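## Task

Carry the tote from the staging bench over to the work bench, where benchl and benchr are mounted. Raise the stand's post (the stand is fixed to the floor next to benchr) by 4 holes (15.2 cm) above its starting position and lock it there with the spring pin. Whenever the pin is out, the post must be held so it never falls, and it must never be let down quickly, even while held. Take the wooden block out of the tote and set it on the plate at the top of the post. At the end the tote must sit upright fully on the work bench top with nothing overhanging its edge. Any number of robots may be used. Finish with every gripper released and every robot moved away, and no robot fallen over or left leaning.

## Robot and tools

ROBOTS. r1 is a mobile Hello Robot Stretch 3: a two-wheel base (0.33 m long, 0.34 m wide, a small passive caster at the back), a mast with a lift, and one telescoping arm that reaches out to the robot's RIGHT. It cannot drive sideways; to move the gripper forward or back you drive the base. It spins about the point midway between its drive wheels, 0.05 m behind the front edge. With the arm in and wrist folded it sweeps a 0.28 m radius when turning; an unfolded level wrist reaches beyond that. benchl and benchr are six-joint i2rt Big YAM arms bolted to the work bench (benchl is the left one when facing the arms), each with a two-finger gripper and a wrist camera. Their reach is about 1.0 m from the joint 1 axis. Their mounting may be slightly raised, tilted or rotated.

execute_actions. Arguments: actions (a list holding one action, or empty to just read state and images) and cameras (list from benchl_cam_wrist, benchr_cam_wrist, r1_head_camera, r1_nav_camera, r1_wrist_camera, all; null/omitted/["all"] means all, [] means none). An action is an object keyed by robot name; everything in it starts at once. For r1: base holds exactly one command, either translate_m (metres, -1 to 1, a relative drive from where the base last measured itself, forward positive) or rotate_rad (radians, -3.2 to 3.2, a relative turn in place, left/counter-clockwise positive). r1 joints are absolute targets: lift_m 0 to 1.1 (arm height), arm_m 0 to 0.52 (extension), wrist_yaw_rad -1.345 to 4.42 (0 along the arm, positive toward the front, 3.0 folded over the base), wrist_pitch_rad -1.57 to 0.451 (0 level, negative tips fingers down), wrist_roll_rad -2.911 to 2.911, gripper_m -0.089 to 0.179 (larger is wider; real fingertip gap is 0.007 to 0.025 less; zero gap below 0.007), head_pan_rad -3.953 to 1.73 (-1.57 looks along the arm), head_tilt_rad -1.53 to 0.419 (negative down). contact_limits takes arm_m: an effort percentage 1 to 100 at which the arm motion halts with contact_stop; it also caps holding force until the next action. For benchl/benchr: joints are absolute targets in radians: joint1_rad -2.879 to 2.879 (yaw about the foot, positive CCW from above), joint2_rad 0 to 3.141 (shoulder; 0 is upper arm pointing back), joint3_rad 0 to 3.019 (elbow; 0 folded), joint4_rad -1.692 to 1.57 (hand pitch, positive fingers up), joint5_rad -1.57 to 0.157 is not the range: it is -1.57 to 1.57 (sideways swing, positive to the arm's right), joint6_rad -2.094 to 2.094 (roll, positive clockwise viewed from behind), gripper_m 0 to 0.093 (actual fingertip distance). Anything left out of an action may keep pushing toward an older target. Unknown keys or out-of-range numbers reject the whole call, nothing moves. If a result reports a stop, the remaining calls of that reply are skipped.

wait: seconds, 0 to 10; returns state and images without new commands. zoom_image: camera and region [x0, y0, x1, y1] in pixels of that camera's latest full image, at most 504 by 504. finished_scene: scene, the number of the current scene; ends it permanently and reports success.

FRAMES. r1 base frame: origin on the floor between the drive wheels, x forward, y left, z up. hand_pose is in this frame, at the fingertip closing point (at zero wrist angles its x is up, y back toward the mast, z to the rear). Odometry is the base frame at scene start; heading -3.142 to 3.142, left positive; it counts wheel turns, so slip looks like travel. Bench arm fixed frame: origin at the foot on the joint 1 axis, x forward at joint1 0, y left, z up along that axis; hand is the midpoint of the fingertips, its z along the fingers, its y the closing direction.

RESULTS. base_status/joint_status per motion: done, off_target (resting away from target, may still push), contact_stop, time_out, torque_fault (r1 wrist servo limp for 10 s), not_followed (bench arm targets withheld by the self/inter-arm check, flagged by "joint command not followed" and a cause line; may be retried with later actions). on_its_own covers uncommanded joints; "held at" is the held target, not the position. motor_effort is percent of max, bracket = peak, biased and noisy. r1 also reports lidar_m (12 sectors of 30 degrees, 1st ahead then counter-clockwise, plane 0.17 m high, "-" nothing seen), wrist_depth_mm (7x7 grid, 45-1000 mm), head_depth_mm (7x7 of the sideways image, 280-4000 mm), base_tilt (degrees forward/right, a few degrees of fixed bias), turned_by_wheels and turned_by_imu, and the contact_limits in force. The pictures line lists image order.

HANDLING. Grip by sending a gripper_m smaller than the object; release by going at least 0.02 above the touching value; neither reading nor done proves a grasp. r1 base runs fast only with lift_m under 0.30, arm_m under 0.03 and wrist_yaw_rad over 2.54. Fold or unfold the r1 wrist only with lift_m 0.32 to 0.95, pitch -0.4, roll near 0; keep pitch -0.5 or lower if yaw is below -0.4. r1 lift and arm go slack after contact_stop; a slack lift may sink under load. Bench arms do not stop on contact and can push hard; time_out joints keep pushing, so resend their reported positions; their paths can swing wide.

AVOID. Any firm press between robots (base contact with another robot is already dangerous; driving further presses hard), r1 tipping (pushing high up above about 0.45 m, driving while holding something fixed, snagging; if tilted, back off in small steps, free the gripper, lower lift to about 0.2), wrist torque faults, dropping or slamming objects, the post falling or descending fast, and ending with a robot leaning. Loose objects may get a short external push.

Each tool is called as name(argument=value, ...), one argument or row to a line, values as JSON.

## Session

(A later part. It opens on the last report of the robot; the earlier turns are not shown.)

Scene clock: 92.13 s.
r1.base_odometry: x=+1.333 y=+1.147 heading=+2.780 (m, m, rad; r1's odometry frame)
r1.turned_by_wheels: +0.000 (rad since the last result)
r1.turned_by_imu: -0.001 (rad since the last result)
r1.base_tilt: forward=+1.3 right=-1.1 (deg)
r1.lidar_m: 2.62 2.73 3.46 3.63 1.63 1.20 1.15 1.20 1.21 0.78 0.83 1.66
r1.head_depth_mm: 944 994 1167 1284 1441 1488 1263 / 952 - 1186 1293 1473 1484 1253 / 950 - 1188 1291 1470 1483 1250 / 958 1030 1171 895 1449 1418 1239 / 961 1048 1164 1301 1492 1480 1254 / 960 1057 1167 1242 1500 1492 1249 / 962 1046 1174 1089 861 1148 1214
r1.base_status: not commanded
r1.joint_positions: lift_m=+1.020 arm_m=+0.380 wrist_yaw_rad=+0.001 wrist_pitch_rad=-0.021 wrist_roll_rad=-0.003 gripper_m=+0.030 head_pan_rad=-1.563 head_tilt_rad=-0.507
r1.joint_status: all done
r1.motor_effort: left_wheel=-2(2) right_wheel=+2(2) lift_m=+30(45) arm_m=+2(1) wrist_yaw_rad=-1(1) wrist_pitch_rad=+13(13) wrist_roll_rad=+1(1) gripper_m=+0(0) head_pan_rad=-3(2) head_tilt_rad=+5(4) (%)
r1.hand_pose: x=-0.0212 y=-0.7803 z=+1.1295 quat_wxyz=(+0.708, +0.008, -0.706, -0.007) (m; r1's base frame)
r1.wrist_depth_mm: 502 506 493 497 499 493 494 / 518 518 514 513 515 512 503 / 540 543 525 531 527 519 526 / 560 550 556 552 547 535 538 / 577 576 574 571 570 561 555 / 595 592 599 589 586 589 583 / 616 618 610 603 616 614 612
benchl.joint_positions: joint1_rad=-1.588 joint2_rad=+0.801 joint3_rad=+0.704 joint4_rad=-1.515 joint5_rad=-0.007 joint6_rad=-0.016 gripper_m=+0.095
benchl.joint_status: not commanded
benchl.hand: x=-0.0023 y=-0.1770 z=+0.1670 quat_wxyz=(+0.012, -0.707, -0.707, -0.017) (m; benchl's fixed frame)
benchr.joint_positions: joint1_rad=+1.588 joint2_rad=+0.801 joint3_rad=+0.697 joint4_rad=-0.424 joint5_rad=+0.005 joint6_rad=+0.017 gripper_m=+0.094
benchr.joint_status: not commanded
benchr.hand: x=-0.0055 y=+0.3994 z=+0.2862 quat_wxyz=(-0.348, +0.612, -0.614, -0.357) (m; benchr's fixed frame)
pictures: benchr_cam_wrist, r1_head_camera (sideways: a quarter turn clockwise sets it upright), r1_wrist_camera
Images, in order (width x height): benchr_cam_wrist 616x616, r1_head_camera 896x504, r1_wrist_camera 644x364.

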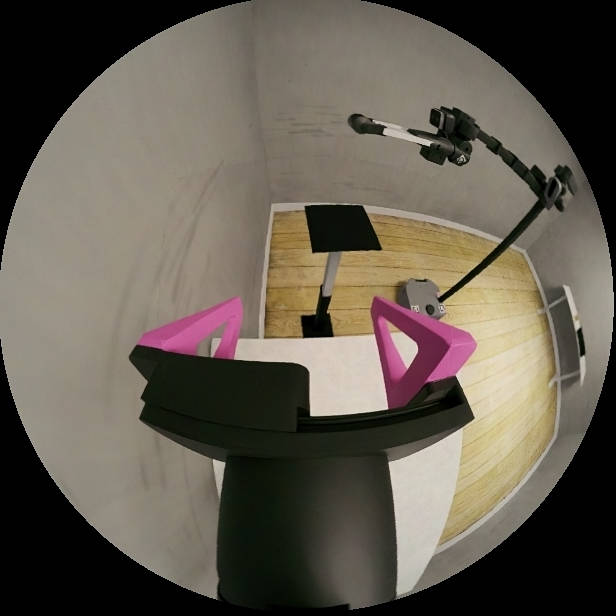

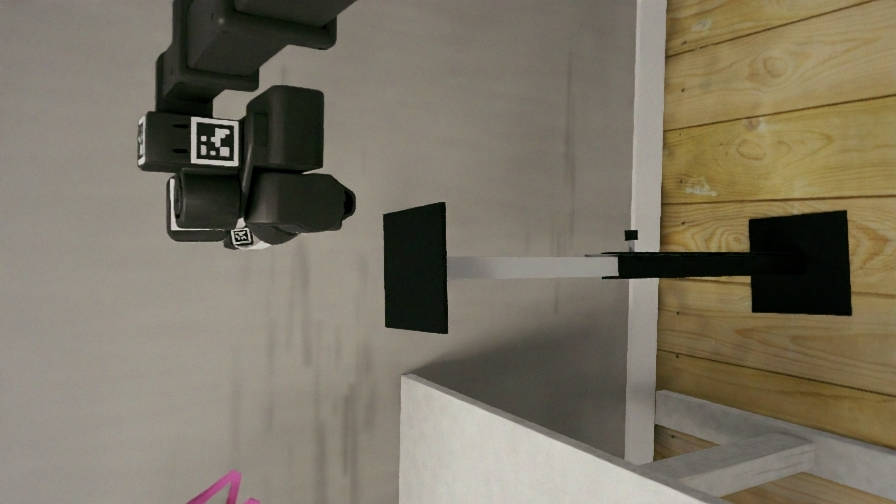

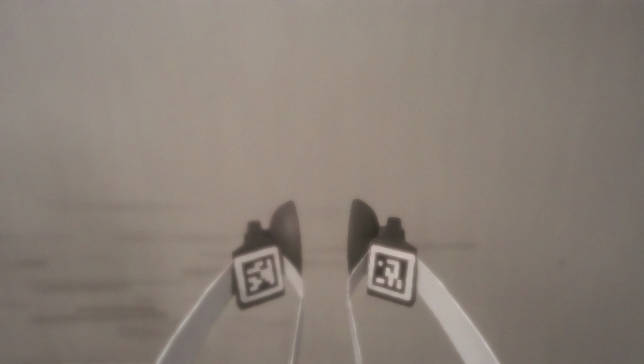

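execute_actions(
  actions=[
    {"r1":{"joints":{"arm_m":0.25}},"benchr":{"joints":{"joint1_rad":1.46,"joint2_rad":2.22,"joint3_rad":1.1,"joint4_rad":1.13}}},
  ],
  cameras=[],
)

execute_actions(
  actions=[
    {"r1":{"joints":{"lift_m":0.44,"wrist_roll_rad":1.57,"gripper_m":0.08,"head_tilt_rad":-0.7}}},
  ],
  cameras=["r1_head_camera","benchr_cam_wrist","r1_wrist_camera"],
)

Scene clock: 104.33 s.
r1.base_odometry: x=+1.333 y=+1.147 heading=+2.780 (m, m, rad; r1's odometry frame)
r1.turned_by_wheels: +0.000 (rad since the last result)
r1.turned_by_imu: -0.001 (rad since the last result)
r1.base_tilt: forward=+1.4 right=-1.0 (deg)
r1.lidar_m: 2.63 2.73 3.46 3.60 1.63 1.19 1.15 1.20 1.21 0.78 0.83 1.67
r1.head_depth_mm: 944 1007 1163 1286 1454 1496 1254 / 951 1009 - 1309 1467 1493 1253 / 953 1014 - 1310 1475 1497 1252 / 955 1030 1127 906 1449 1418 1239 / 959 1055 1148 1300 1479 1487 1245 / 963 1055 855 1151 1488 1491 1243 / 965 1057 830 1048 862 1151 1221
r1.base_status: not commanded
r1.joint_positions: lift_m=+1.020 arm_m=+0.250 wrist_yaw_rad=+0.001 wrist_pitch_rad=-0.021 wrist_roll_rad=-0.003 gripper_m=+0.030 head_pan_rad=-1.563 head_tilt_rad=-0.507
r1.joint_status: all done
r1.motor_effort: left_wheel=-2(2) right_wheel=+2(2) lift_m=+30(31) arm_m=-2(7) wrist_yaw_rad=+0(1) wrist_pitch_rad=+13(13) wrist_roll_rad=+1(1) gripper_m=+0(0) head_pan_rad=-2(2) head_tilt_rad=+4(5) (%)
r1.hand_pose: x=-0.0212 y=-0.6509 z=+1.1295 quat_wxyz=(+0.708, +0.008, -0.706, -0.007) (m; r1's base frame)
r1.wrist_depth_mm: 615 612 619 611 616 607 604 / 640 630 644 635 625 625 632 / 662 662 660 658 662 655 659 / 698 682 680 672 681 668 661 / 704 685 691 709 707 706 709 / 364 369 733 727 730 732 723 / 358 351 397 742 758 762 746
benchl.joint_positions: joint1_rad=-1.588 joint2_rad=+0.801 joint3_rad=+0.704 joint4_rad=-1.515 joint5_rad=-0.007 joint6_rad=-0.016 gripper_m=+0.095
benchl.joint_status: not commanded
benchl.hand: x=-0.0023 y=-0.1770 z=+0.1670 quat_wxyz=(+0.012, -0.707, -0.707, -0.017) (m; benchl's fixed frame)
benchr.joint_positions: joint1_rad=+1.464 joint2_rad=+2.110 joint3_rad=+1.115 joint4_rad=+1.153 joint5_rad=+0.003 joint6_rad=+0.024 gripper_m=+0.094
benchr.joint_status: all done
benchr.hand: x=+0.0783 y=+0.7214 z=+0.1387 quat_wxyz=(-0.560, +0.427, -0.489, -0.515) (m; benchr's fixed frame)
pictures: none
No camera images: the call's "cameras" was empty. Leave "cameras" out to get every camera's image.

Scene clock: 110.43 s.
r1.base_odometry: x=+1.333 y=+1.147 heading=+2.780 (m, m, rad; r1's odometry frame)
r1.turned_by_wheels: +0.000 (rad since the last result)
r1.turned_by_imu: -0.001 (rad since the last result)
r1.base_tilt: forward=+1.2 right=-1.1 (deg)
r1.lidar_m: 2.62 2.73 3.47 3.21 1.63 1.19 1.15 1.20 1.21 0.78 0.83 1.67
r1.head_depth_mm: 968 1095 1256 1464 1564 1335 1150 / 969 1096 1254 1487 1558 1335 1170 / 970 1101 1263 1485 1555 - 1152 / 977 1082 877 1420 1314 1298 1151 / 978 1069 1271 1496 1542 1323 1154 / 981 812 1119 1503 1511 1324 1158 / 984 798 1039 869 1160 1290 1128
r1.base_status: not commanded
r1.joint_positions: lift_m=+0.440 arm_m=+0.250 wrist_yaw_rad=+0.001 wrist_pitch_rad=-0.021 wrist_roll_rad=+1.568 gripper_m=+0.080 head_pan_rad=-1.563 head_tilt_rad=-0.691
r1.joint_status: all done
r1.motor_effort: left_wheel=-2(2) right_wheel=+2(2) lift_m=+31(32) arm_m=-3(3) wrist_yaw_rad=+0(1) wrist_pitch_rad=+13(13) wrist_roll_rad=+1(3) gripper_m=+1(79) head_pan_rad=-2(3) head_tilt_rad=-5(25) (%)
r1.hand_pose: x=-0.0211 y=-0.6509 z=+0.5492 quat_wxyz=(+0.002, +0.000, -1.000, -0.011) (m; r1's base frame)
r1.wrist_depth_mm: 606 615 628 621 611 620 611 / 629 627 639 641 646 644 634 / 644 656 650 655 659 654 630 / 661 669 664 689 670 677 627 / 317 313 697 305 309 304 304 / 705 712 722 724 733 746 605 / 745 742 743 739 772 752 632
benchl.joint_positions: joint1_rad=-1.588 joint2_rad=+0.801 joint3_rad=+0.704 joint4_rad=-1.515 joint5_rad=-0.007 joint6_rad=-0.016 gripper_m=+0.095
benchl.joint_status: not commanded
benchl.hand: x=-0.0023 y=-0.1770 z=+0.1670 quat_wxyz=(+0.012, -0.707, -0.707, -0.017) (m; benchl's fixed frame)
benchr.joint_positions: joint1_rad=+1.464 joint2_rad=+2.110 joint3_rad=+1.115 joint4_rad=+1.153 joint5_rad=+0.003 joint6_rad=+0.024 gripper_m=+0.094
benchr.joint_status: not commanded
benchr.hand: x=+0.0783 y=+0.7214 z=+0.1387 quat_wxyz=(-0.560, +0.427, -0.489, -0.515) (m; benchr's fixed frame)
pictures: benchr_cam_wrist, r1_head_camera (sideways: a quarter turn clockwise sets it upright), r1_wrist_camera
Images, in order (width x height): benchr_cam_wrist 616x616, r1_head_camera 896x504, r1_wrist_camera 644x364.

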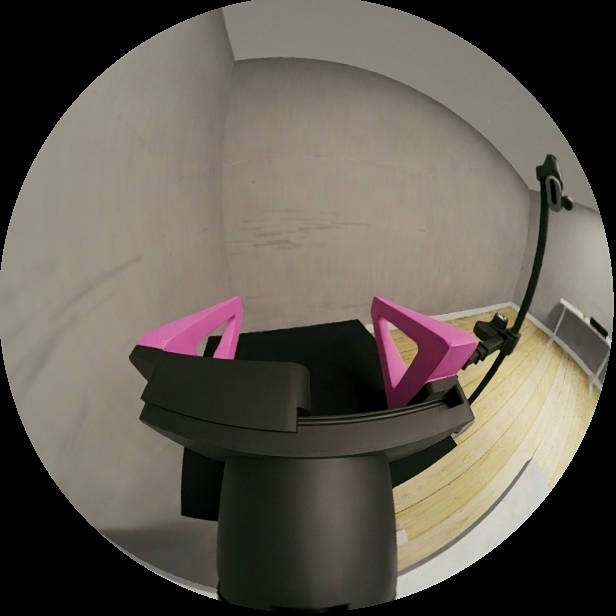

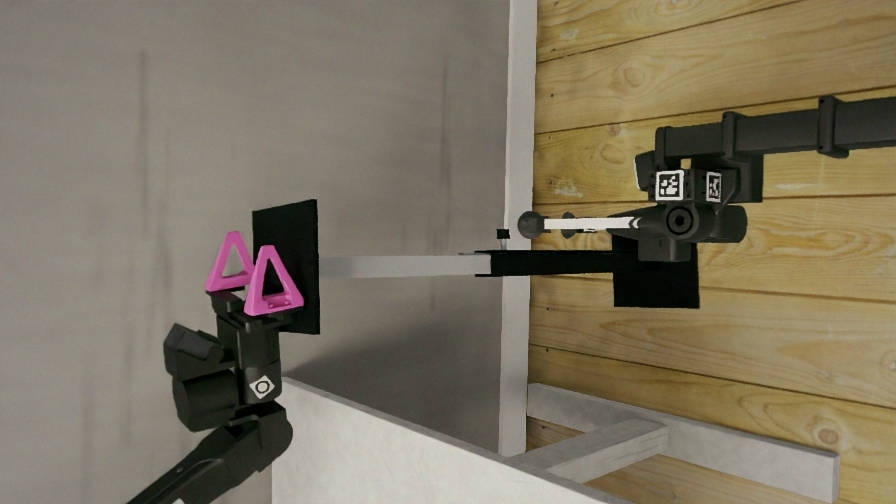

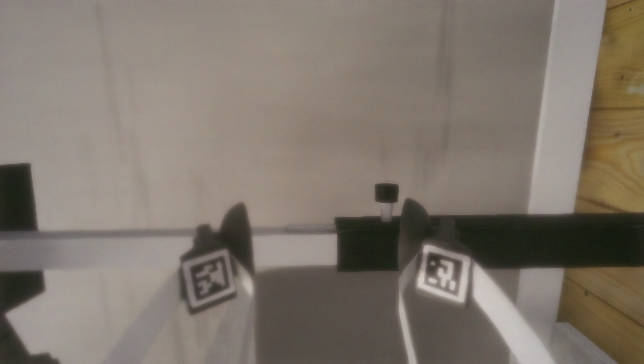

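execute_actions(
  actions=[
    {"r1":{"joints":{"lift_m":0.385,"arm_m":0.33}},"benchr":{"joints":{"joint2_rad":1.6,"joint3_rad":0.7,"joint4_rad":1.26}}},
  ],
  cameras=[],
)

execute_actions(
  actions=[
    {"benchr":{"joints":{"joint2_rad":1.96}}},
  ],
  cameras=["r1_head_camera","benchr_cam_wrist","r1_wrist_camera"],
)

Scene clock: 120.03 s.
r1.base_odometry: x=+1.333 y=+1.147 heading=+2.780 (m, m, rad; r1's odometry frame)
r1.turned_by_wheels: +0.000 (rad since the last result)
r1.turned_by_imu: -0.001 (rad since the last result)
r1.base_tilt: forward=+1.1 right=-0.8 (deg)
r1.lidar_m: 2.62 2.72 3.47 3.19 1.63 1.19 1.15 1.20 1.21 0.78 0.83 1.67
r1.head_depth_mm: 966 1091 1246 1470 1551 1322 1148 / 968 1100 1261 1484 1555 1324 1148 / 968 1100 1265 1485 1596 1268 1150 / 975 1106 877 1420 1374 1296 1155 / 977 1107 1274 1505 1559 1329 1153 / 950 1114 1203 1515 1525 1328 1153 / 951 1114 1077 871 1166 1289 1131
r1.base_status: not commanded
r1.joint_positions: lift_m=+0.385 arm_m=+0.330 wrist_yaw_rad=+0.001 wrist_pitch_rad=-0.021 wrist_roll_rad=+1.568 gripper_m=+0.080 head_pan_rad=-1.563 head_tilt_rad=-0.691
r1.joint_status: all done
r1.motor_effort: left_wheel=-2(2) right_wheel=+2(2) lift_m=+31(30) arm_m=+2(4) wrist_yaw_rad=-1(1) wrist_pitch_rad=+13(13) wrist_roll_rad=+1(1) gripper_m=+1(0) head_pan_rad=-3(2) head_tilt_rad=-5(5) (%)
r1.hand_pose: x=-0.0211 y=-0.7303 z=+0.4942 quat_wxyz=(+0.002, +0.000, -1.000, -0.011) (m; r1's base frame)
r1.wrist_depth_mm: 535 544 541 546 548 548 542 / 553 555 564 556 568 565 548 / 560 575 576 584 585 580 576 / 589 593 582 604 596 611 579 / 606 620 604 618 622 617 513 / 225 228 228 225 226 225 228 / 654 650 653 675 672 672 546
benchl.joint_positions: joint1_rad=-1.588 joint2_rad=+0.801 joint3_rad=+0.704 joint4_rad=-1.515 joint5_rad=-0.007 joint6_rad=-0.016 gripper_m=+0.095
benchl.joint_status: not commanded
benchl.hand: x=-0.0023 y=-0.1770 z=+0.1670 quat_wxyz=(+0.012, -0.707, -0.707, -0.017) (m; benchl's fixed frame)
benchr.joint_positions: joint1_rad=+1.464 joint2_rad=+1.586 joint3_rad=+0.702 joint4_rad=+1.248 joint5_rad=+0.004 joint6_rad=+0.028 gripper_m=+0.094
benchr.joint_status: all done
benchr.hand: x=+0.0617 y=+0.5643 z=+0.3003 quat_wxyz=(-0.606, +0.372, -0.428, -0.558) (m; benchr's fixed frame)
pictures: none
No camera images: the call's "cameras" was empty. Leave "cameras" out to get every camera's image.

Scene clock: 121.13 s.
r1.base_odometry: x=+1.333 y=+1.147 heading=+2.780 (m, m, rad; r1's odometry frame)
r1.turned_by_wheels: +0.000 (rad since the last result)
r1.turned_by_imu: +0.000 (rad since the last result)
r1.base_tilt: forward=+1.1 right=-0.9 (deg)
r1.lidar_m: 2.63 2.73 3.46 3.60 1.63 1.19 1.15 1.20 1.21 0.78 0.83 1.67
r1.head_depth_mm: 962 1092 1256 1462 1560 1323 1158 / 972 1090 1265 1473 1569 1320 1149 / 974 1101 1263 1482 1593 1273 1151 / 980 1099 876 1428 1374 1298 1149 / 980 1106 1275 1495 1549 1323 1154 / 978 1094 1034 1509 1514 1330 1155 / 983 1076 998 870 1157 1296 1138
r1.base_status: not commanded
r1.joint_positions: lift_m=+0.385 arm_m=+0.330 wrist_yaw_rad=+0.001 wrist_pitch_rad=-0.021 wrist_roll_rad=+1.568 gripper_m=+0.080 head_pan_rad=-1.563 head_tilt_rad=-0.691
r1.joint_status: not commanded
r1.motor_effort: left_wheel=-2(2) right_wheel=+2(2) lift_m=+30(31) arm_m=+2(2) wrist_yaw_rad=-1(0) wrist_pitch_rad=+13(13) wrist_roll_rad=+1(1) gripper_m=+1(1) head_pan_rad=-2(2) head_tilt_rad=-5(6) (%)
r1.hand_pose: x=-0.0211 y=-0.7303 z=+0.4942 quat_wxyz=(+0.002, +0.000, -1.000, -0.011) (m; r1's base frame)
r1.wrist_depth_mm: 536 540 546 544 543 550 540 / 557 552 558 560 560 566 551 / 573 569 579 582 583 584 569 / 582 585 595 595 603 606 575 / 608 607 615 615 620 616 525 / 226 228 228 222 225 226 227 / 661 663 643 670 671 670 548
benchl.joint_positions: joint1_rad=-1.588 joint2_rad=+0.801 joint3_rad=+0.704 joint4_rad=-1.515 joint5_rad=-0.007 joint6_rad=-0.016 gripper_m=+0.095
benchl.joint_status: not commanded
benchl.hand: x=-0.0023 y=-0.1770 z=+0.1670 quat_wxyz=(+0.012, -0.707, -0.707, -0.017) (m; benchl's fixed frame)
benchr.joint_positions: joint1_rad=+1.464 joint2_rad=+1.970 joint3_rad=+0.695 joint4_rad=+1.248 joint5_rad=+0.004 joint6_rad=+0.028 gripper_m=+0.094
benchr.joint_status: all done
benchr.hand: x=+0.0640 y=+0.5853 z=+0.0804 quat_wxyz=(-0.513, +0.471, -0.541, -0.472) (m; benchr's fixed frame)
pictures: benchr_cam_wrist, r1_head_camera (sideways: a quarter turn clockwise sets it upright), r1_wrist_camera
Images, in order (width x height): benchr_cam_wrist 616x616, r1_head_camera 896x504, r1_wrist_camera 644x364.

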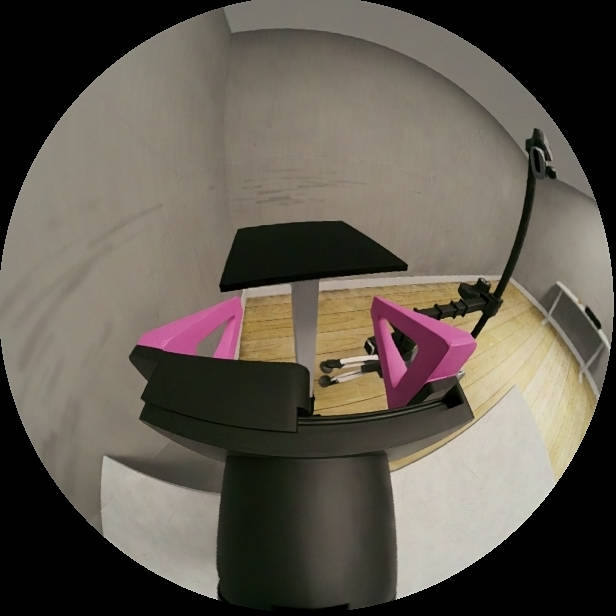

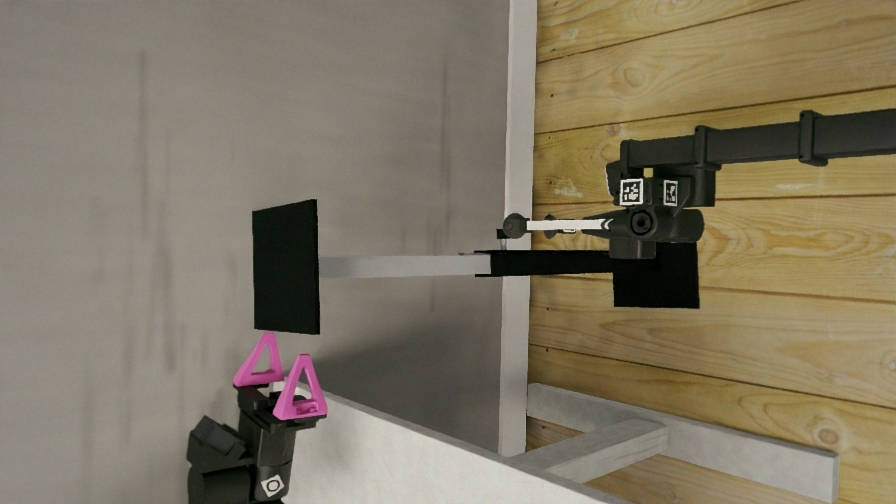

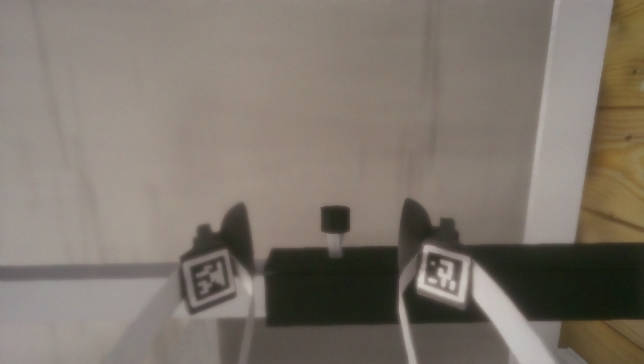

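execute_actions(
  actions=[
    {"r1":{"joints":{"arm_m":0.385}},"benchr":{"joints":{"joint2_rad":2.12,"joint3_rad":0.88,"joint4_rad":1.3}}},
  ],
  cameras=[],
)

execute_actions(
  actions=[
    {"benchr":{"joints":{"joint2_rad":2.24,"joint3_rad":1.07,"joint4_rad":1.32}}},
  ],
  cameras=["r1_head_camera","benchr_cam_wrist","r1_wrist_camera"],
)

Scene clock: 130.40 s.
r1.base_odometry: x=+1.333 y=+1.147 heading=+2.780 (m, m, rad; r1's odometry frame)
r1.turned_by_wheels: +0.000 (rad since the last result)
r1.turned_by_imu: -0.001 (rad since the last result)
r1.base_tilt: forward=+1.1 right=-1.0 (deg)
r1.lidar_m: 2.62 2.72 3.46 3.62 1.63 1.19 1.15 1.19 1.21 0.78 0.83 1.67
r1.head_depth_mm: 968 1087 1251 1469 1566 1327 1155 / 972 1096 1257 1476 1560 1321 1154 / 974 1096 1264 1478 1622 1300 1149 / 975 1101 877 1424 1309 1324 1155 / 983 1105 1265 1501 1557 1321 1153 / 979 1108 1002 1521 1526 1328 1155 / 983 1080 963 874 1155 1288 1131
r1.base_status: not commanded
r1.joint_positions: lift_m=+0.385 arm_m=+0.385 wrist_yaw_rad=+0.001 wrist_pitch_rad=-0.021 wrist_roll_rad=+1.568 gripper_m=+0.080 head_pan_rad=-1.563 head_tilt_rad=-0.691
r1.joint_status: all done
r1.motor_effort: left_wheel=-2(2) right_wheel=+2(2) lift_m=+31(30) arm_m=+2(4) wrist_yaw_rad=-1(1) wrist_pitch_rad=+13(13) wrist_roll_rad=+1(1) gripper_m=+1(1) head_pan_rad=-2(2) head_tilt_rad=-5(5) (%)
r1.hand_pose: x=-0.0211 y=-0.7853 z=+0.4942 quat_wxyz=(+0.002, +0.000, -1.000, -0.011) (m; r1's base frame)
r1.wrist_depth_mm: 489 493 489 491 500 501 497 / 503 503 508 513 509 507 506 / 520 515 522 534 539 525 508 / 539 533 530 544 548 552 540 / 559 556 545 564 565 570 551 / 568 570 200 187 186 387 196 / 173 174 173 170 169 172 174
benchl.joint_positions: joint1_rad=-1.588 joint2_rad=+0.801 joint3_rad=+0.704 joint4_rad=-1.515 joint5_rad=-0.007 joint6_rad=-0.016 gripper_m=+0.095
benchl.joint_status: not commanded
benchl.hand: x=-0.0023 y=-0.1770 z=+0.1670 quat_wxyz=(+0.012, -0.707, -0.707, -0.017) (m; benchl's fixed frame)
benchr.joint_positions: joint1_rad=+1.462 joint2_rad=+2.123 joint3_rad=+0.862 joint4_rad=+1.304 joint5_rad=+0.001 joint6_rad=+0.027 gripper_m=+0.094
benchr.joint_status: all done
benchr.hand: x=+0.0700 y=+0.6369 z=+0.0642 quat_wxyz=(-0.531, +0.454, -0.521, -0.489) (m; benchr's fixed frame)
pictures: none
No camera images: the call's "cameras" was empty. Leave "cameras" out to get every camera's image.

Scene clock: 131.27 s.
r1.base_odometry: x=+1.333 y=+1.147 heading=+2.780 (m, m, rad; r1's odometry frame)
r1.turned_by_wheels: +0.000 (rad since the last result)
r1.turned_by_imu: +0.000 (rad since the last result)
r1.base_tilt: forward=+1.3 right=-1.0 (deg)
r1.lidar_m: 2.62 2.72 3.45 3.61 1.63 1.19 1.15 1.20 1.21 0.78 0.83 1.67
r1.head_depth_mm: 968 1089 1252 1471 1558 1322 1147 / 967 1096 1262 1473 1562 1327 1150 / 973 1101 1262 1493 1633 1297 1148 / 969 1108 858 1420 1311 1333 1154 / 978 1105 844 1499 1556 1321 1144 / 983 1092 963 1503 1526 1320 1148 / 985 1074 964 872 1164 1297 1134
r1.base_status: not commanded
r1.joint_positions: lift_m=+0.385 arm_m=+0.385 wrist_yaw_rad=+0.001 wrist_pitch_rad=-0.021 wrist_roll_rad=+1.568 gripper_m=+0.080 head_pan_rad=-1.563 head_tilt_rad=-0.691
r1.joint_status: not commanded
r1.motor_effort: left_wheel=-2(2) right_wheel=+2(2) lift_m=+30(31) arm_m=+2(3) wrist_yaw_rad=+0(2) wrist_pitch_rad=+13(13) wrist_roll_rad=+1(1) gripper_m=+1(1) head_pan_rad=-2(2) head_tilt_rad=-4(5) (%)
r1.hand_pose: x=-0.0211 y=-0.7853 z=+0.4942 quat_wxyz=(+0.002, +0.000, -1.000, -0.011) (m; r1's base frame)
r1.wrist_depth_mm: 489 491 492 495 499 503 499 / 501 503 512 506 515 508 506 / 515 526 532 526 524 528 507 / 533 536 544 545 537 548 531 / 553 557 551 556 553 566 559 / 578 567 201 187 185 384 197 / 173 173 173 169 171 172 174
benchl.joint_positions: joint1_rad=-1.588 joint2_rad=+0.801 joint3_rad=+0.704 joint4_rad=-1.515 joint5_rad=-0.007 joint6_rad=-0.016 gripper_m=+0.095
benchl.joint_status: not commanded
benchl.hand: x=-0.0023 y=-0.1770 z=+0.1670 quat_wxyz=(+0.012, -0.707, -0.707, -0.017) (m; benchl's fixed frame)
benchr.joint_positions: joint1_rad=+1.462 joint2_rad=+2.237 joint3_rad=+1.045 joint4_rad=+1.304 joint5_rad=+0.001 joint6_rad=+0.024 gripper_m=+0.094
benchr.joint_status: all done
benchr.hand: x=+0.0758 y=+0.6910 z=+0.0587 quat_wxyz=(-0.549, +0.439, -0.502, -0.504) (m; benchr's fixed frame)
pictures: benchr_cam_wrist, r1_head_camera (sideways: a quarter turn clockwise sets it upright), r1_wrist_camera
Images, in order (width x height): benchr_cam_wrist 616x616, r1_head_camera 896x504, r1_wrist_camera 644x364.

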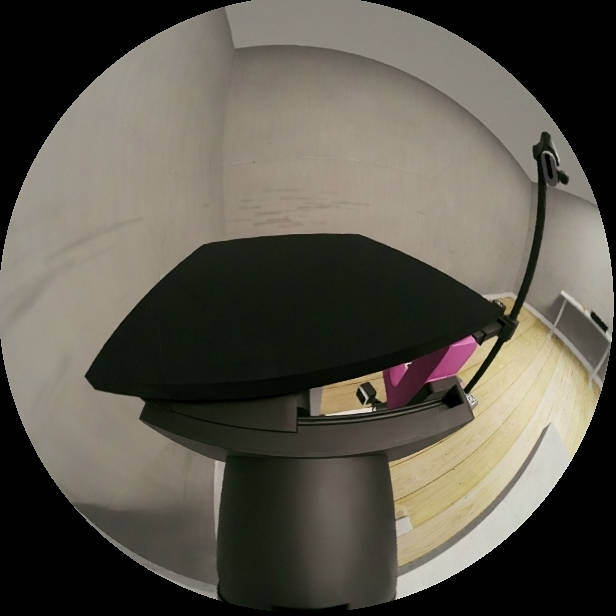

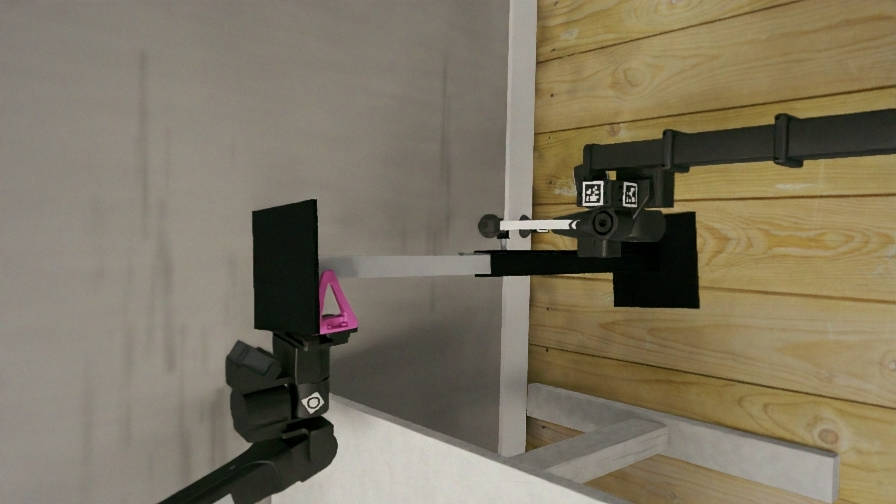

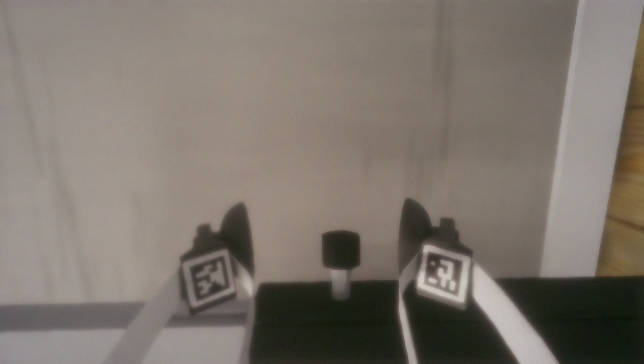

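execute_actions(
  actions=[
    {"r1":{"joints":{"gripper_m":-0.03}},"benchr":{"joints":{"joint2_rad":2.27,"joint3_rad":1.15}}},
  ],
  cameras=[],
)

execute_actions(
  actions=[
    {"benchr":{"joints":{"gripper_m":0.0}}},
  ],
  cameras=["r1_head_camera","r1_wrist_camera"],
)

Scene clock: 137.33 s.
r1.base_odometry: x=+1.333 y=+1.147 heading=+2.779 (m, m, rad; r1's odometry frame)
r1.turned_by_wheels: +0.000 (rad since the last result)
r1.turned_by_imu: -0.001 (rad since the last result)
r1.base_tilt: forward=+1.4 right=-0.9 (deg)
r1.lidar_m: 2.63 2.73 3.46 3.21 1.62 1.19 1.15 1.19 1.21 0.78 0.83 1.66
r1.head_depth_mm: 964 1089 1259 1464 1558 1324 1150 / 966 1090 1253 1469 1564 1318 1155 / 973 1098 1268 1490 1627 1298 1153 / 974 1098 852 1417 1309 1318 1149 / 979 1107 852 1497 1556 1333 1158 / 984 1088 876 1507 1527 1316 1149 / 984 1058 963 870 1161 1296 1135
r1.base_status: not commanded
r1.joint_positions: lift_m=+0.385 arm_m=+0.385 wrist_yaw_rad=-0.003 wrist_pitch_rad=-0.041 wrist_roll_rad=+1.568 gripper_m=-0.029 head_pan_rad=-1.563 head_tilt_rad=-0.691
r1.joint_status: all done
r1.motor_effort: left_wheel=-3(3) right_wheel=+5(5) lift_m=+33(33) arm_m=+3(3) wrist_yaw_rad=+1(1) wrist_pitch_rad=+25(25) wrist_roll_rad=+1(1) gripper_m=-16(93) head_pan_rad=-2(3) head_tilt_rad=-4(6) (%)
r1.hand_pose: x=-0.0220 y=-0.7846 z=+0.4891 quat_wxyz=(+0.002, -0.001, -1.000, -0.021) (m; r1's base frame)
r1.wrist_depth_mm: 477 482 488 494 505 507 503 / 497 501 505 517 524 528 515 / 514 518 515 524 536 537 523 / 527 526 547 546 547 558 545 / 548 556 549 - 570 570 557 / 565 573 568 177 201 201 198 / 172 173 170 170 173 175 177
benchl.joint_positions: joint1_rad=-1.588 joint2_rad=+0.801 joint3_rad=+0.704 joint4_rad=-1.515 joint5_rad=-0.007 joint6_rad=-0.016 gripper_m=+0.095
benchl.joint_status: not commanded
benchl.hand: x=-0.0023 y=-0.1770 z=+0.1670 quat_wxyz=(+0.012, -0.707, -0.707, -0.017) (m; benchl's fixed frame)
benchr.joint_positions: joint1_rad=+1.462 joint2_rad=+2.266 joint3_rad=+1.111 joint4_rad=+1.304 joint5_rad=+0.002 joint6_rad=+0.027 gripper_m=+0.094
benchr.joint_status: all done
benchr.hand: x=+0.0780 y=+0.7099 z=+0.0646 quat_wxyz=(-0.558, +0.429, -0.492, -0.513) (m; benchr's fixed frame)
pictures: none
No camera images: the call's "cameras" was empty. Leave "cameras" out to get every camera's image.

Scene clock: 138.07 s.
r1.base_odometry: x=+1.333 y=+1.147 heading=+2.779 (m, m, rad; r1's odometry frame)
r1.turned_by_wheels: +0.000 (rad since the last result)
r1.turned_by_imu: +0.000 (rad since the last result)
r1.base_tilt: forward=+1.2 right=-1.0 (deg)
r1.lidar_m: 2.62 2.73 3.46 3.62 1.62 1.19 1.15 1.20 1.21 0.78 0.83 1.67
r1.head_depth_mm: 967 1092 1256 1465 1559 1320 1155 / 972 1091 1256 1477 1565 1332 1154 / 972 1105 1265 1493 1628 1299 1155 / 973 1099 877 1420 1308 1331 1153 / 980 1106 850 1492 1553 1329 1149 / 983 1086 878 1512 1527 1333 1153 / 987 1050 1002 871 1162 1295 1137
r1.base_status: not commanded
r1.joint_positions: lift_m=+0.385 arm_m=+0.385 wrist_yaw_rad=-0.003 wrist_pitch_rad=-0.041 wrist_roll_rad=+1.568 gripper_m=-0.029 head_pan_rad=-1.563 head_tilt_rad=-0.691
r1.joint_status: not commanded
r1.motor_effort: left_wheel=-3(3) right_wheel=+5(5) lift_m=+33(32) arm_m=+3(3) wrist_yaw_rad=+1(2) wrist_pitch_rad=+25(25) wrist_roll_rad=+1(1) gripper_m=-17(16) head_pan_rad=-3(2) head_tilt_rad=-4(5) (%)
r1.hand_pose: x=-0.0220 y=-0.7846 z=+0.4891 quat_wxyz=(+0.002, -0.001, -1.000, -0.021) (m; r1's base frame)
r1.wrist_depth_mm: 486 488 488 499 501 504 500 / 501 498 504 515 514 532 516 / 509 516 525 530 530 548 524 / 529 534 535 551 547 565 542 / 538 554 551 - 574 579 550 / 557 570 571 178 201 201 199 / 171 172 170 170 173 176 177
benchl.joint_positions: joint1_rad=-1.588 joint2_rad=+0.801 joint3_rad=+0.704 joint4_rad=-1.515 joint5_rad=-0.007 joint6_rad=-0.016 gripper_m=+0.095
benchl.joint_status: not commanded
benchl.hand: x=-0.0023 y=-0.1770 z=+0.1670 quat_wxyz=(+0.012, -0.707, -0.707, -0.017) (m; benchl's fixed frame)
benchr.joint_positions: joint1_rad=+1.467 joint2_rad=+2.267 joint3_rad=+1.112 joint4_rad=+1.304 joint5_rad=-0.009 joint6_rad=+0.030 gripper_m=+0.033
benchr.joint_status: gripper_m off_target (ended at +0.033, target +0.000)
benchr.hand: x=+0.0732 y=+0.7107 z=+0.0648 quat_wxyz=(-0.554, +0.432, -0.489, -0.518) (m; benchr's fixed frame)
pictures: r1_head_camera (sideways: a quarter turn clockwise sets it upright), r1_wrist_camera
Images, in order (width x height): r1_head_camera 896x504, r1_wrist_camera 644x364.

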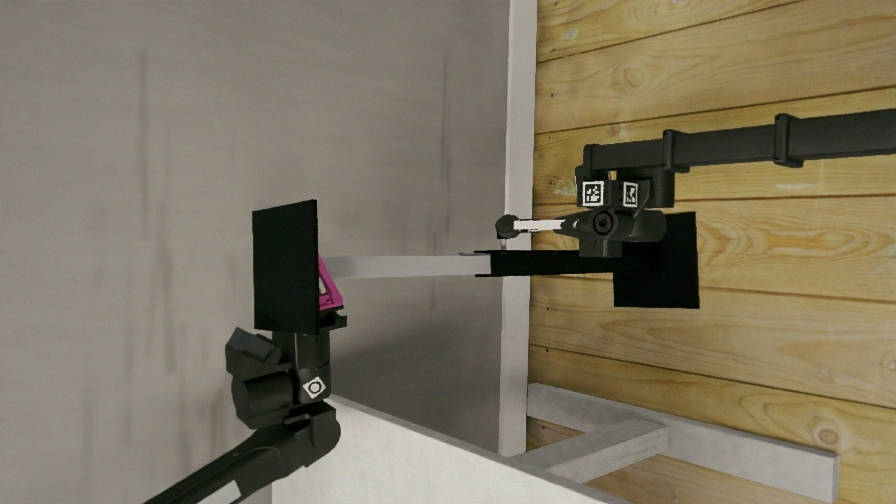

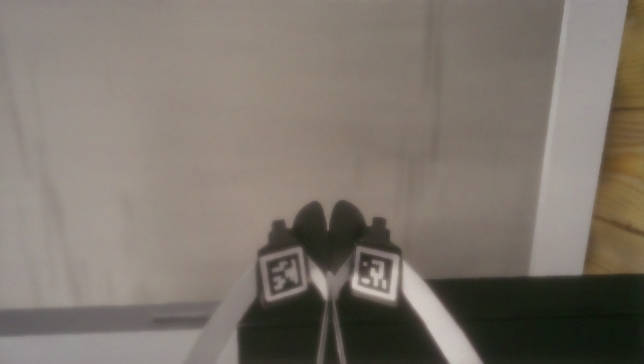

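execute_actions(
  actions=[
    {"r1":{"joints":{"gripper_m":0.07}}},
  ],
  cameras=[],
)

execute_actions(
  actions=[
    {"r1":{"base":{"translate_m":0.014},"joints":{"arm_m":0.375,"lift_m":0.38}}},
  ],
  cameras=["r1_wrist_camera"],
)

execute_actions(
  actions=[
    {"r1":{"joints":{"gripper_m":-0.02}}},
  ],
  cameras=["r1_wrist_camera"],
)

execute_actions(
  actions=[
    {"r1":{"base":{"translate_m":-0.025}}},
  ],
  cameras=["r1_wrist_camera","r1_head_camera"],
)

Scene clock: 143.67 s.
r1.base_odometry: x=+1.333 y=+1.147 heading=+2.780 (m, m, rad; r1's odometry frame)
r1.turned_by_wheels: +0.000 (rad since the last result)
r1.turned_by_imu: -0.001 (rad since the last result)
r1.base_tilt: forward=+1.3 right=-1.1 (deg)
r1.lidar_m: 2.63 2.73 3.46 3.62 1.62 1.19 1.15 1.20 1.21 0.78 0.83 1.66
r1.head_depth_mm: 965 1093 1256 1462 1560 1328 1156 / 971 1096 1262 1478 1567 1322 1150 / 975 1098 1262 1489 1620 1291 1153 / 979 1101 877 1419 1311 1320 1151 / 976 1112 851 1502 1554 1332 1149 / 985 1091 882 1509 1521 1327 1148 / 985 1052 999 872 1162 1294 1135
r1.base_status: not commanded
r1.joint_positions: lift_m=+0.385 arm_m=+0.385 wrist_yaw_rad=-0.001 wrist_pitch_rad=-0.023 wrist_roll_rad=+1.568 gripper_m=+0.070 head_pan_rad=-1.563 head_tilt_rad=-0.691
r1.joint_status: all done
r1.motor_effort: left_wheel=-2(3) right_wheel=+2(5) lift_m=+33(32) arm_m=+2(2) wrist_yaw_rad=+0(2) wrist_pitch_rad=+14(25) wrist_roll_rad=+1(1) gripper_m=+1(80) head_pan_rad=-3(2) head_tilt_rad=-5(5) (%)
r1.hand_pose: x=-0.0215 y=-0.7853 z=+0.4938 quat_wxyz=(+0.002, +0.000, -1.000, -0.012) (m; r1's base frame)
r1.wrist_depth_mm: 487 491 494 493 497 502 494 / 502 501 506 514 515 525 511 / 511 516 531 532 525 533 522 / 530 541 537 553 548 548 547 / 554 550 556 559 561 572 550 / 568 570 187 189 188 199 199 / 172 174 174 170 170 172 174
benchl.joint_positions: joint1_rad=-1.588 joint2_rad=+0.801 joint3_rad=+0.704 joint4_rad=-1.515 joint5_rad=-0.007 joint6_rad=-0.016 gripper_m=+0.095
benchl.joint_status: not commanded
benchl.hand: x=-0.0023 y=-0.1770 z=+0.1670 quat_wxyz=(+0.012, -0.707, -0.707, -0.017) (m; benchl's fixed frame)
benchr.joint_positions: joint1_rad=+1.467 joint2_rad=+2.267 joint3_rad=+1.112 joint4_rad=+1.304 joint5_rad=-0.009 joint6_rad=+0.030 gripper_m=+0.033
benchr.joint_status: not commanded
benchr.hand: x=+0.0732 y=+0.7107 z=+0.0648 quat_wxyz=(-0.554, +0.432, -0.489, -0.518) (m; benchr's fixed frame)
pictures: none
No camera images: the call's "cameras" was empty. Leave "cameras" out to get every camera's image.

Scene clock: 145.00 s.
r1.base_odometry: x=+1.320 y=+1.152 heading=+2.779 (m, m, rad; r1's odometry frame)
r1.turned_by_wheels: +0.000 (rad since the last result)
r1.turned_by_imu: +0.000 (rad since the last result)
r1.base_tilt: forward=+1.3 right=-1.0 (deg)
r1.lidar_m: 2.61 2.71 3.46 3.20 1.64 1.21 1.17 1.21 1.21 0.78 0.83 1.66
r1.head_depth_mm: 969 1086 1246 1471 1556 1329 1152 / 969 1092 1257 1472 1563 1320 1150 / 971 1095 1256 1495 1587 1301 1155 / 975 1104 855 1426 1486 1327 1149 / 978 1111 1199 1502 1557 1320 1146 / 984 1093 865 1507 1549 1307 1152 / 983 816 1002 842 1112 1299 1131
r1.base_status: done
r1.joint_positions: lift_m=+0.380 arm_m=+0.375 wrist_yaw_rad=-0.001 wrist_pitch_rad=-0.022 wrist_roll_rad=+1.568 gripper_m=+0.070 head_pan_rad=-1.563 head_tilt_rad=-0.691
r1.joint_status: all done
r1.motor_effort: left_wheel=-2(3) right_wheel=+2(8) lift_m=+31(28) arm_m=-2(3) wrist_yaw_rad=+0(1) wrist_pitch_rad=+14(14) wrist_roll_rad=+1(1) gripper_m=+1(1) head_pan_rad=-2(3) head_tilt_rad=-5(5) (%)
r1.hand_pose: x=-0.0215 y=-0.7759 z=+0.4890 quat_wxyz=(+0.002, +0.000, -1.000, -0.011) (m; r1's base frame)
r1.wrist_depth_mm: 501 494 496 498 506 513 497 / 505 513 511 522 520 526 516 / 528 526 537 544 537 540 532 / 547 545 551 561 565 559 545 / 559 568 570 571 567 567 548 / 192 192 175 177 177 179 179 / 180 181 182 178 179 181 182
benchl.joint_positions: joint1_rad=-1.588 joint2_rad=+0.801 joint3_rad=+0.704 joint4_rad=-1.515 joint5_rad=-0.007 joint6_rad=-0.016 gripper_m=+0.095
benchl.joint_status: not commanded
benchl.hand: x=-0.0023 y=-0.1770 z=+0.1670 quat_wxyz=(+0.012, -0.707, -0.707, -0.017) (m; benchl's fixed frame)
benchr.joint_positions: joint1_rad=+1.467 joint2_rad=+2.267 joint3_rad=+1.112 joint4_rad=+1.304 joint5_rad=-0.009 joint6_rad=+0.030 gripper_m=+0.033
benchr.joint_status: not commanded
benchr.hand: x=+0.0732 y=+0.7107 z=+0.0648 quat_wxyz=(-0.554, +0.432, -0.489, -0.518) (m; benchr's fixed frame)
pictures: r1_wrist_camera
Images, in order (width x height): r1_wrist_camera 644x364.

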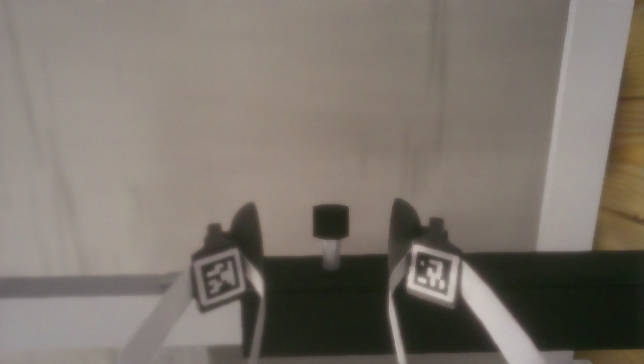

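Scene clock: 146.40 s.
r1.base_odometry: x=+1.320 y=+1.152 heading=+2.779 (m, m, rad; r1's odometry frame)
r1.turned_by_wheels: +0.000 (rad since the last result)
r1.turned_by_imu: +0.000 (rad since the last result)
r1.base_tilt: forward=+1.3 right=-1.0 (deg)
r1.lidar_m: 2.61 2.71 3.48 3.19 1.64 1.21 1.16 1.21 1.21 0.78 0.83 1.66
r1.head_depth_mm: 969 1090 1255 1469 1555 1326 1153 / 969 1099 1247 1477 1559 1325 1157 / 978 1099 1262 1481 1606 1303 1155 / 977 1105 849 1414 1489 1329 1153 / 980 1107 1199 1494 1555 1321 1160 / 979 1094 867 1515 1558 1317 1149 / 981 818 997 843 1115 1295 1130
r1.base_status: not commanded
r1.joint_positions: lift_m=+0.380 arm_m=+0.375 wrist_yaw_rad=-0.001 wrist_pitch_rad=-0.028 wrist_roll_rad=+1.568 gripper_m=-0.020 head_pan_rad=-1.563 head_tilt_rad=-0.691
r1.joint_status: all done
r1.motor_effort: left_wheel=-2(2) right_wheel=+2(1) lift_m=+31(32) arm_m=-1(2) wrist_yaw_rad=+0(0) wrist_pitch_rad=+17(18) wrist_roll_rad=+1(1) gripper_m=-11(84) head_pan_rad=-2(3) head_tilt_rad=-5(5) (%)
r1.hand_pose: x=-0.0215 y=-0.7756 z=+0.4875 quat_wxyz=(+0.002, +0.000, -1.000, -0.014) (m; r1's base frame)
r1.wrist_depth_mm: 488 496 504 504 508 508 505 / 511 517 510 528 523 520 518 / 526 521 529 540 544 551 534 / 552 542 543 556 559 558 550 / 558 557 572 - 572 579 531 / 192 191 188 176 180 180 180 / 180 181 180 177 180 182 185
benchl.joint_positions: joint1_rad=-1.588 joint2_rad=+0.801 joint3_rad=+0.704 joint4_rad=-1.515 joint5_rad=-0.007 joint6_rad=-0.016 gripper_m=+0.095
benchl.joint_status: not commanded
benchl.hand: x=-0.0023 y=-0.1770 z=+0.1670 quat_wxyz=(+0.012, -0.707, -0.707, -0.017) (m; benchl's fixed frame)
benchr.joint_positions: joint1_rad=+1.467 joint2_rad=+2.267 joint3_rad=+1.112 joint4_rad=+1.304 joint5_rad=-0.009 joint6_rad=+0.030 gripper_m=+0.033
benchr.joint_status: not commanded
benchr.hand: x=+0.0732 y=+0.7107 z=+0.0648 quat_wxyz=(-0.554, +0.432, -0.489, -0.518) (m; benchr's fixed frame)
pictures: r1_wrist_camera
Images, in order (width x height): r1_wrist_camera 644x364.

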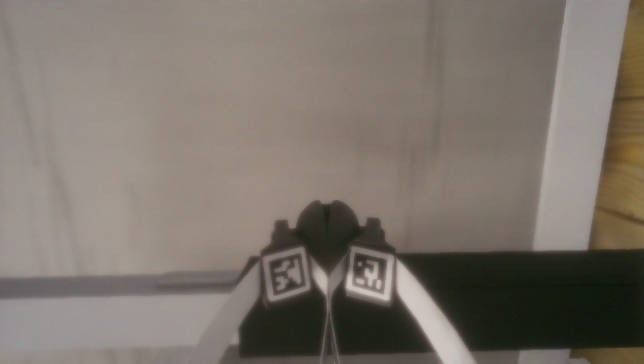

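Scene clock: 147.87 s.
r1.base_odometry: x=+1.343 y=+1.143 heading=+2.779 (m, m, rad; r1's odometry frame)
r1.turned_by_wheels: +0.000 (rad since the last result)
r1.turned_by_imu: -0.001 (rad since the last result)
r1.base_tilt: forward=+1.3 right=-1.1 (deg)
r1.lidar_m: 2.64 2.74 3.47 3.61 1.61 1.18 1.14 1.18 1.21 0.78 0.84 1.67
r1.head_depth_mm: 965 1092 1258 1459 1552 1323 1150 / 969 1095 1249 1473 1547 1322 1150 / 973 1101 1271 1489 1593 1296 1154 / 975 1106 856 1385 1486 1323 1153 / 978 1105 854 1502 1564 1327 1154 / 984 1095 885 1518 1556 1330 1146 / 987 1074 959 871 1206 1298 1128
r1.base_status: done
r1.joint_positions: lift_m=+0.380 arm_m=+0.375 wrist_yaw_rad=+0.002 wrist_pitch_rad=-0.023 wrist_roll_rad=+1.568 gripper_m=-0.020 head_pan_rad=-1.563 head_tilt_rad=-0.691
r1.joint_status: not commanded
r1.motor_effort: left_wheel=-2(5) right_wheel=+2(10) lift_m=+31(32) arm_m=+0(1) wrist_yaw_rad=-1(10) wrist_pitch_rad=+14(18) wrist_roll_rad=+1(1) gripper_m=-8(11) head_pan_rad=-2(3) head_tilt_rad=-4(5) (%)
r1.hand_pose: x=-0.0208 y=-0.7756 z=+0.4888 quat_wxyz=(+0.002, +0.001, -1.000, -0.012) (m; r1's base frame)
r1.wrist_depth_mm: 488 504 499 500 506 513 498 / 512 511 521 517 521 530 518 / 530 527 535 537 536 547 525 / 544 550 555 550 552 566 536 / 560 571 568 - 569 574 570 / 587 583 584 - 587 221 220 / 185 186 184 182 183 184 184
benchl.joint_positions: joint1_rad=-1.588 joint2_rad=+0.801 joint3_rad=+0.704 joint4_rad=-1.515 joint5_rad=-0.007 joint6_rad=-0.016 gripper_m=+0.095
benchl.joint_status: not commanded
benchl.hand: x=-0.0023 y=-0.1770 z=+0.1670 quat_wxyz=(+0.012, -0.707, -0.707, -0.017) (m; benchl's fixed frame)
benchr.joint_positions: joint1_rad=+1.467 joint2_rad=+2.267 joint3_rad=+1.112 joint4_rad=+1.304 joint5_rad=-0.009 joint6_rad=+0.030 gripper_m=+0.033
benchr.joint_status: not commanded
benchr.hand: x=+0.0732 y=+0.7107 z=+0.0648 quat_wxyz=(-0.554, +0.432, -0.489, -0.518) (m; benchr's fixed frame)
pictures: r1_head_camera (sideways: a quarter turn clockwise sets it upright), r1_wrist_camera
Images, in order (width x height): r1_head_camera 896x504, r1_wrist_camera 644x364.

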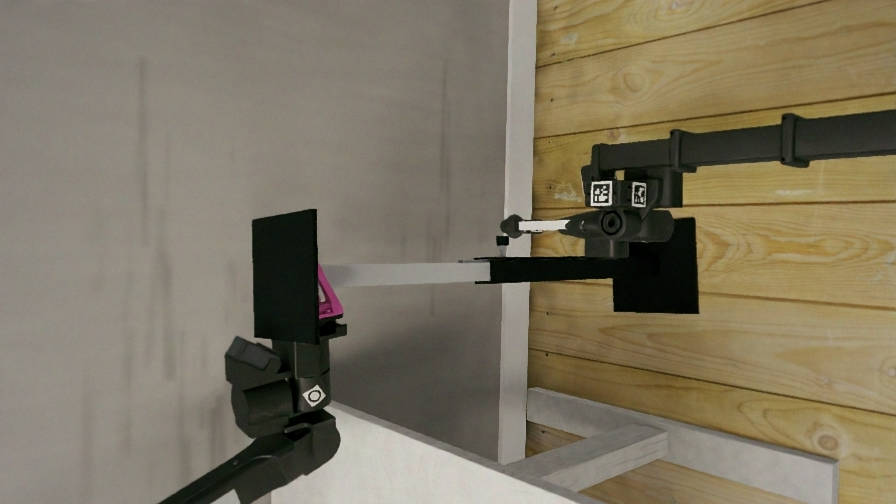

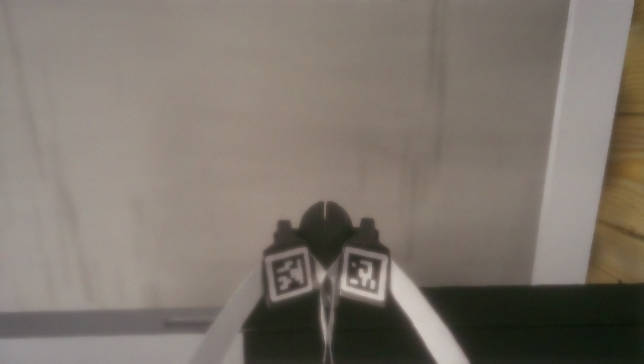

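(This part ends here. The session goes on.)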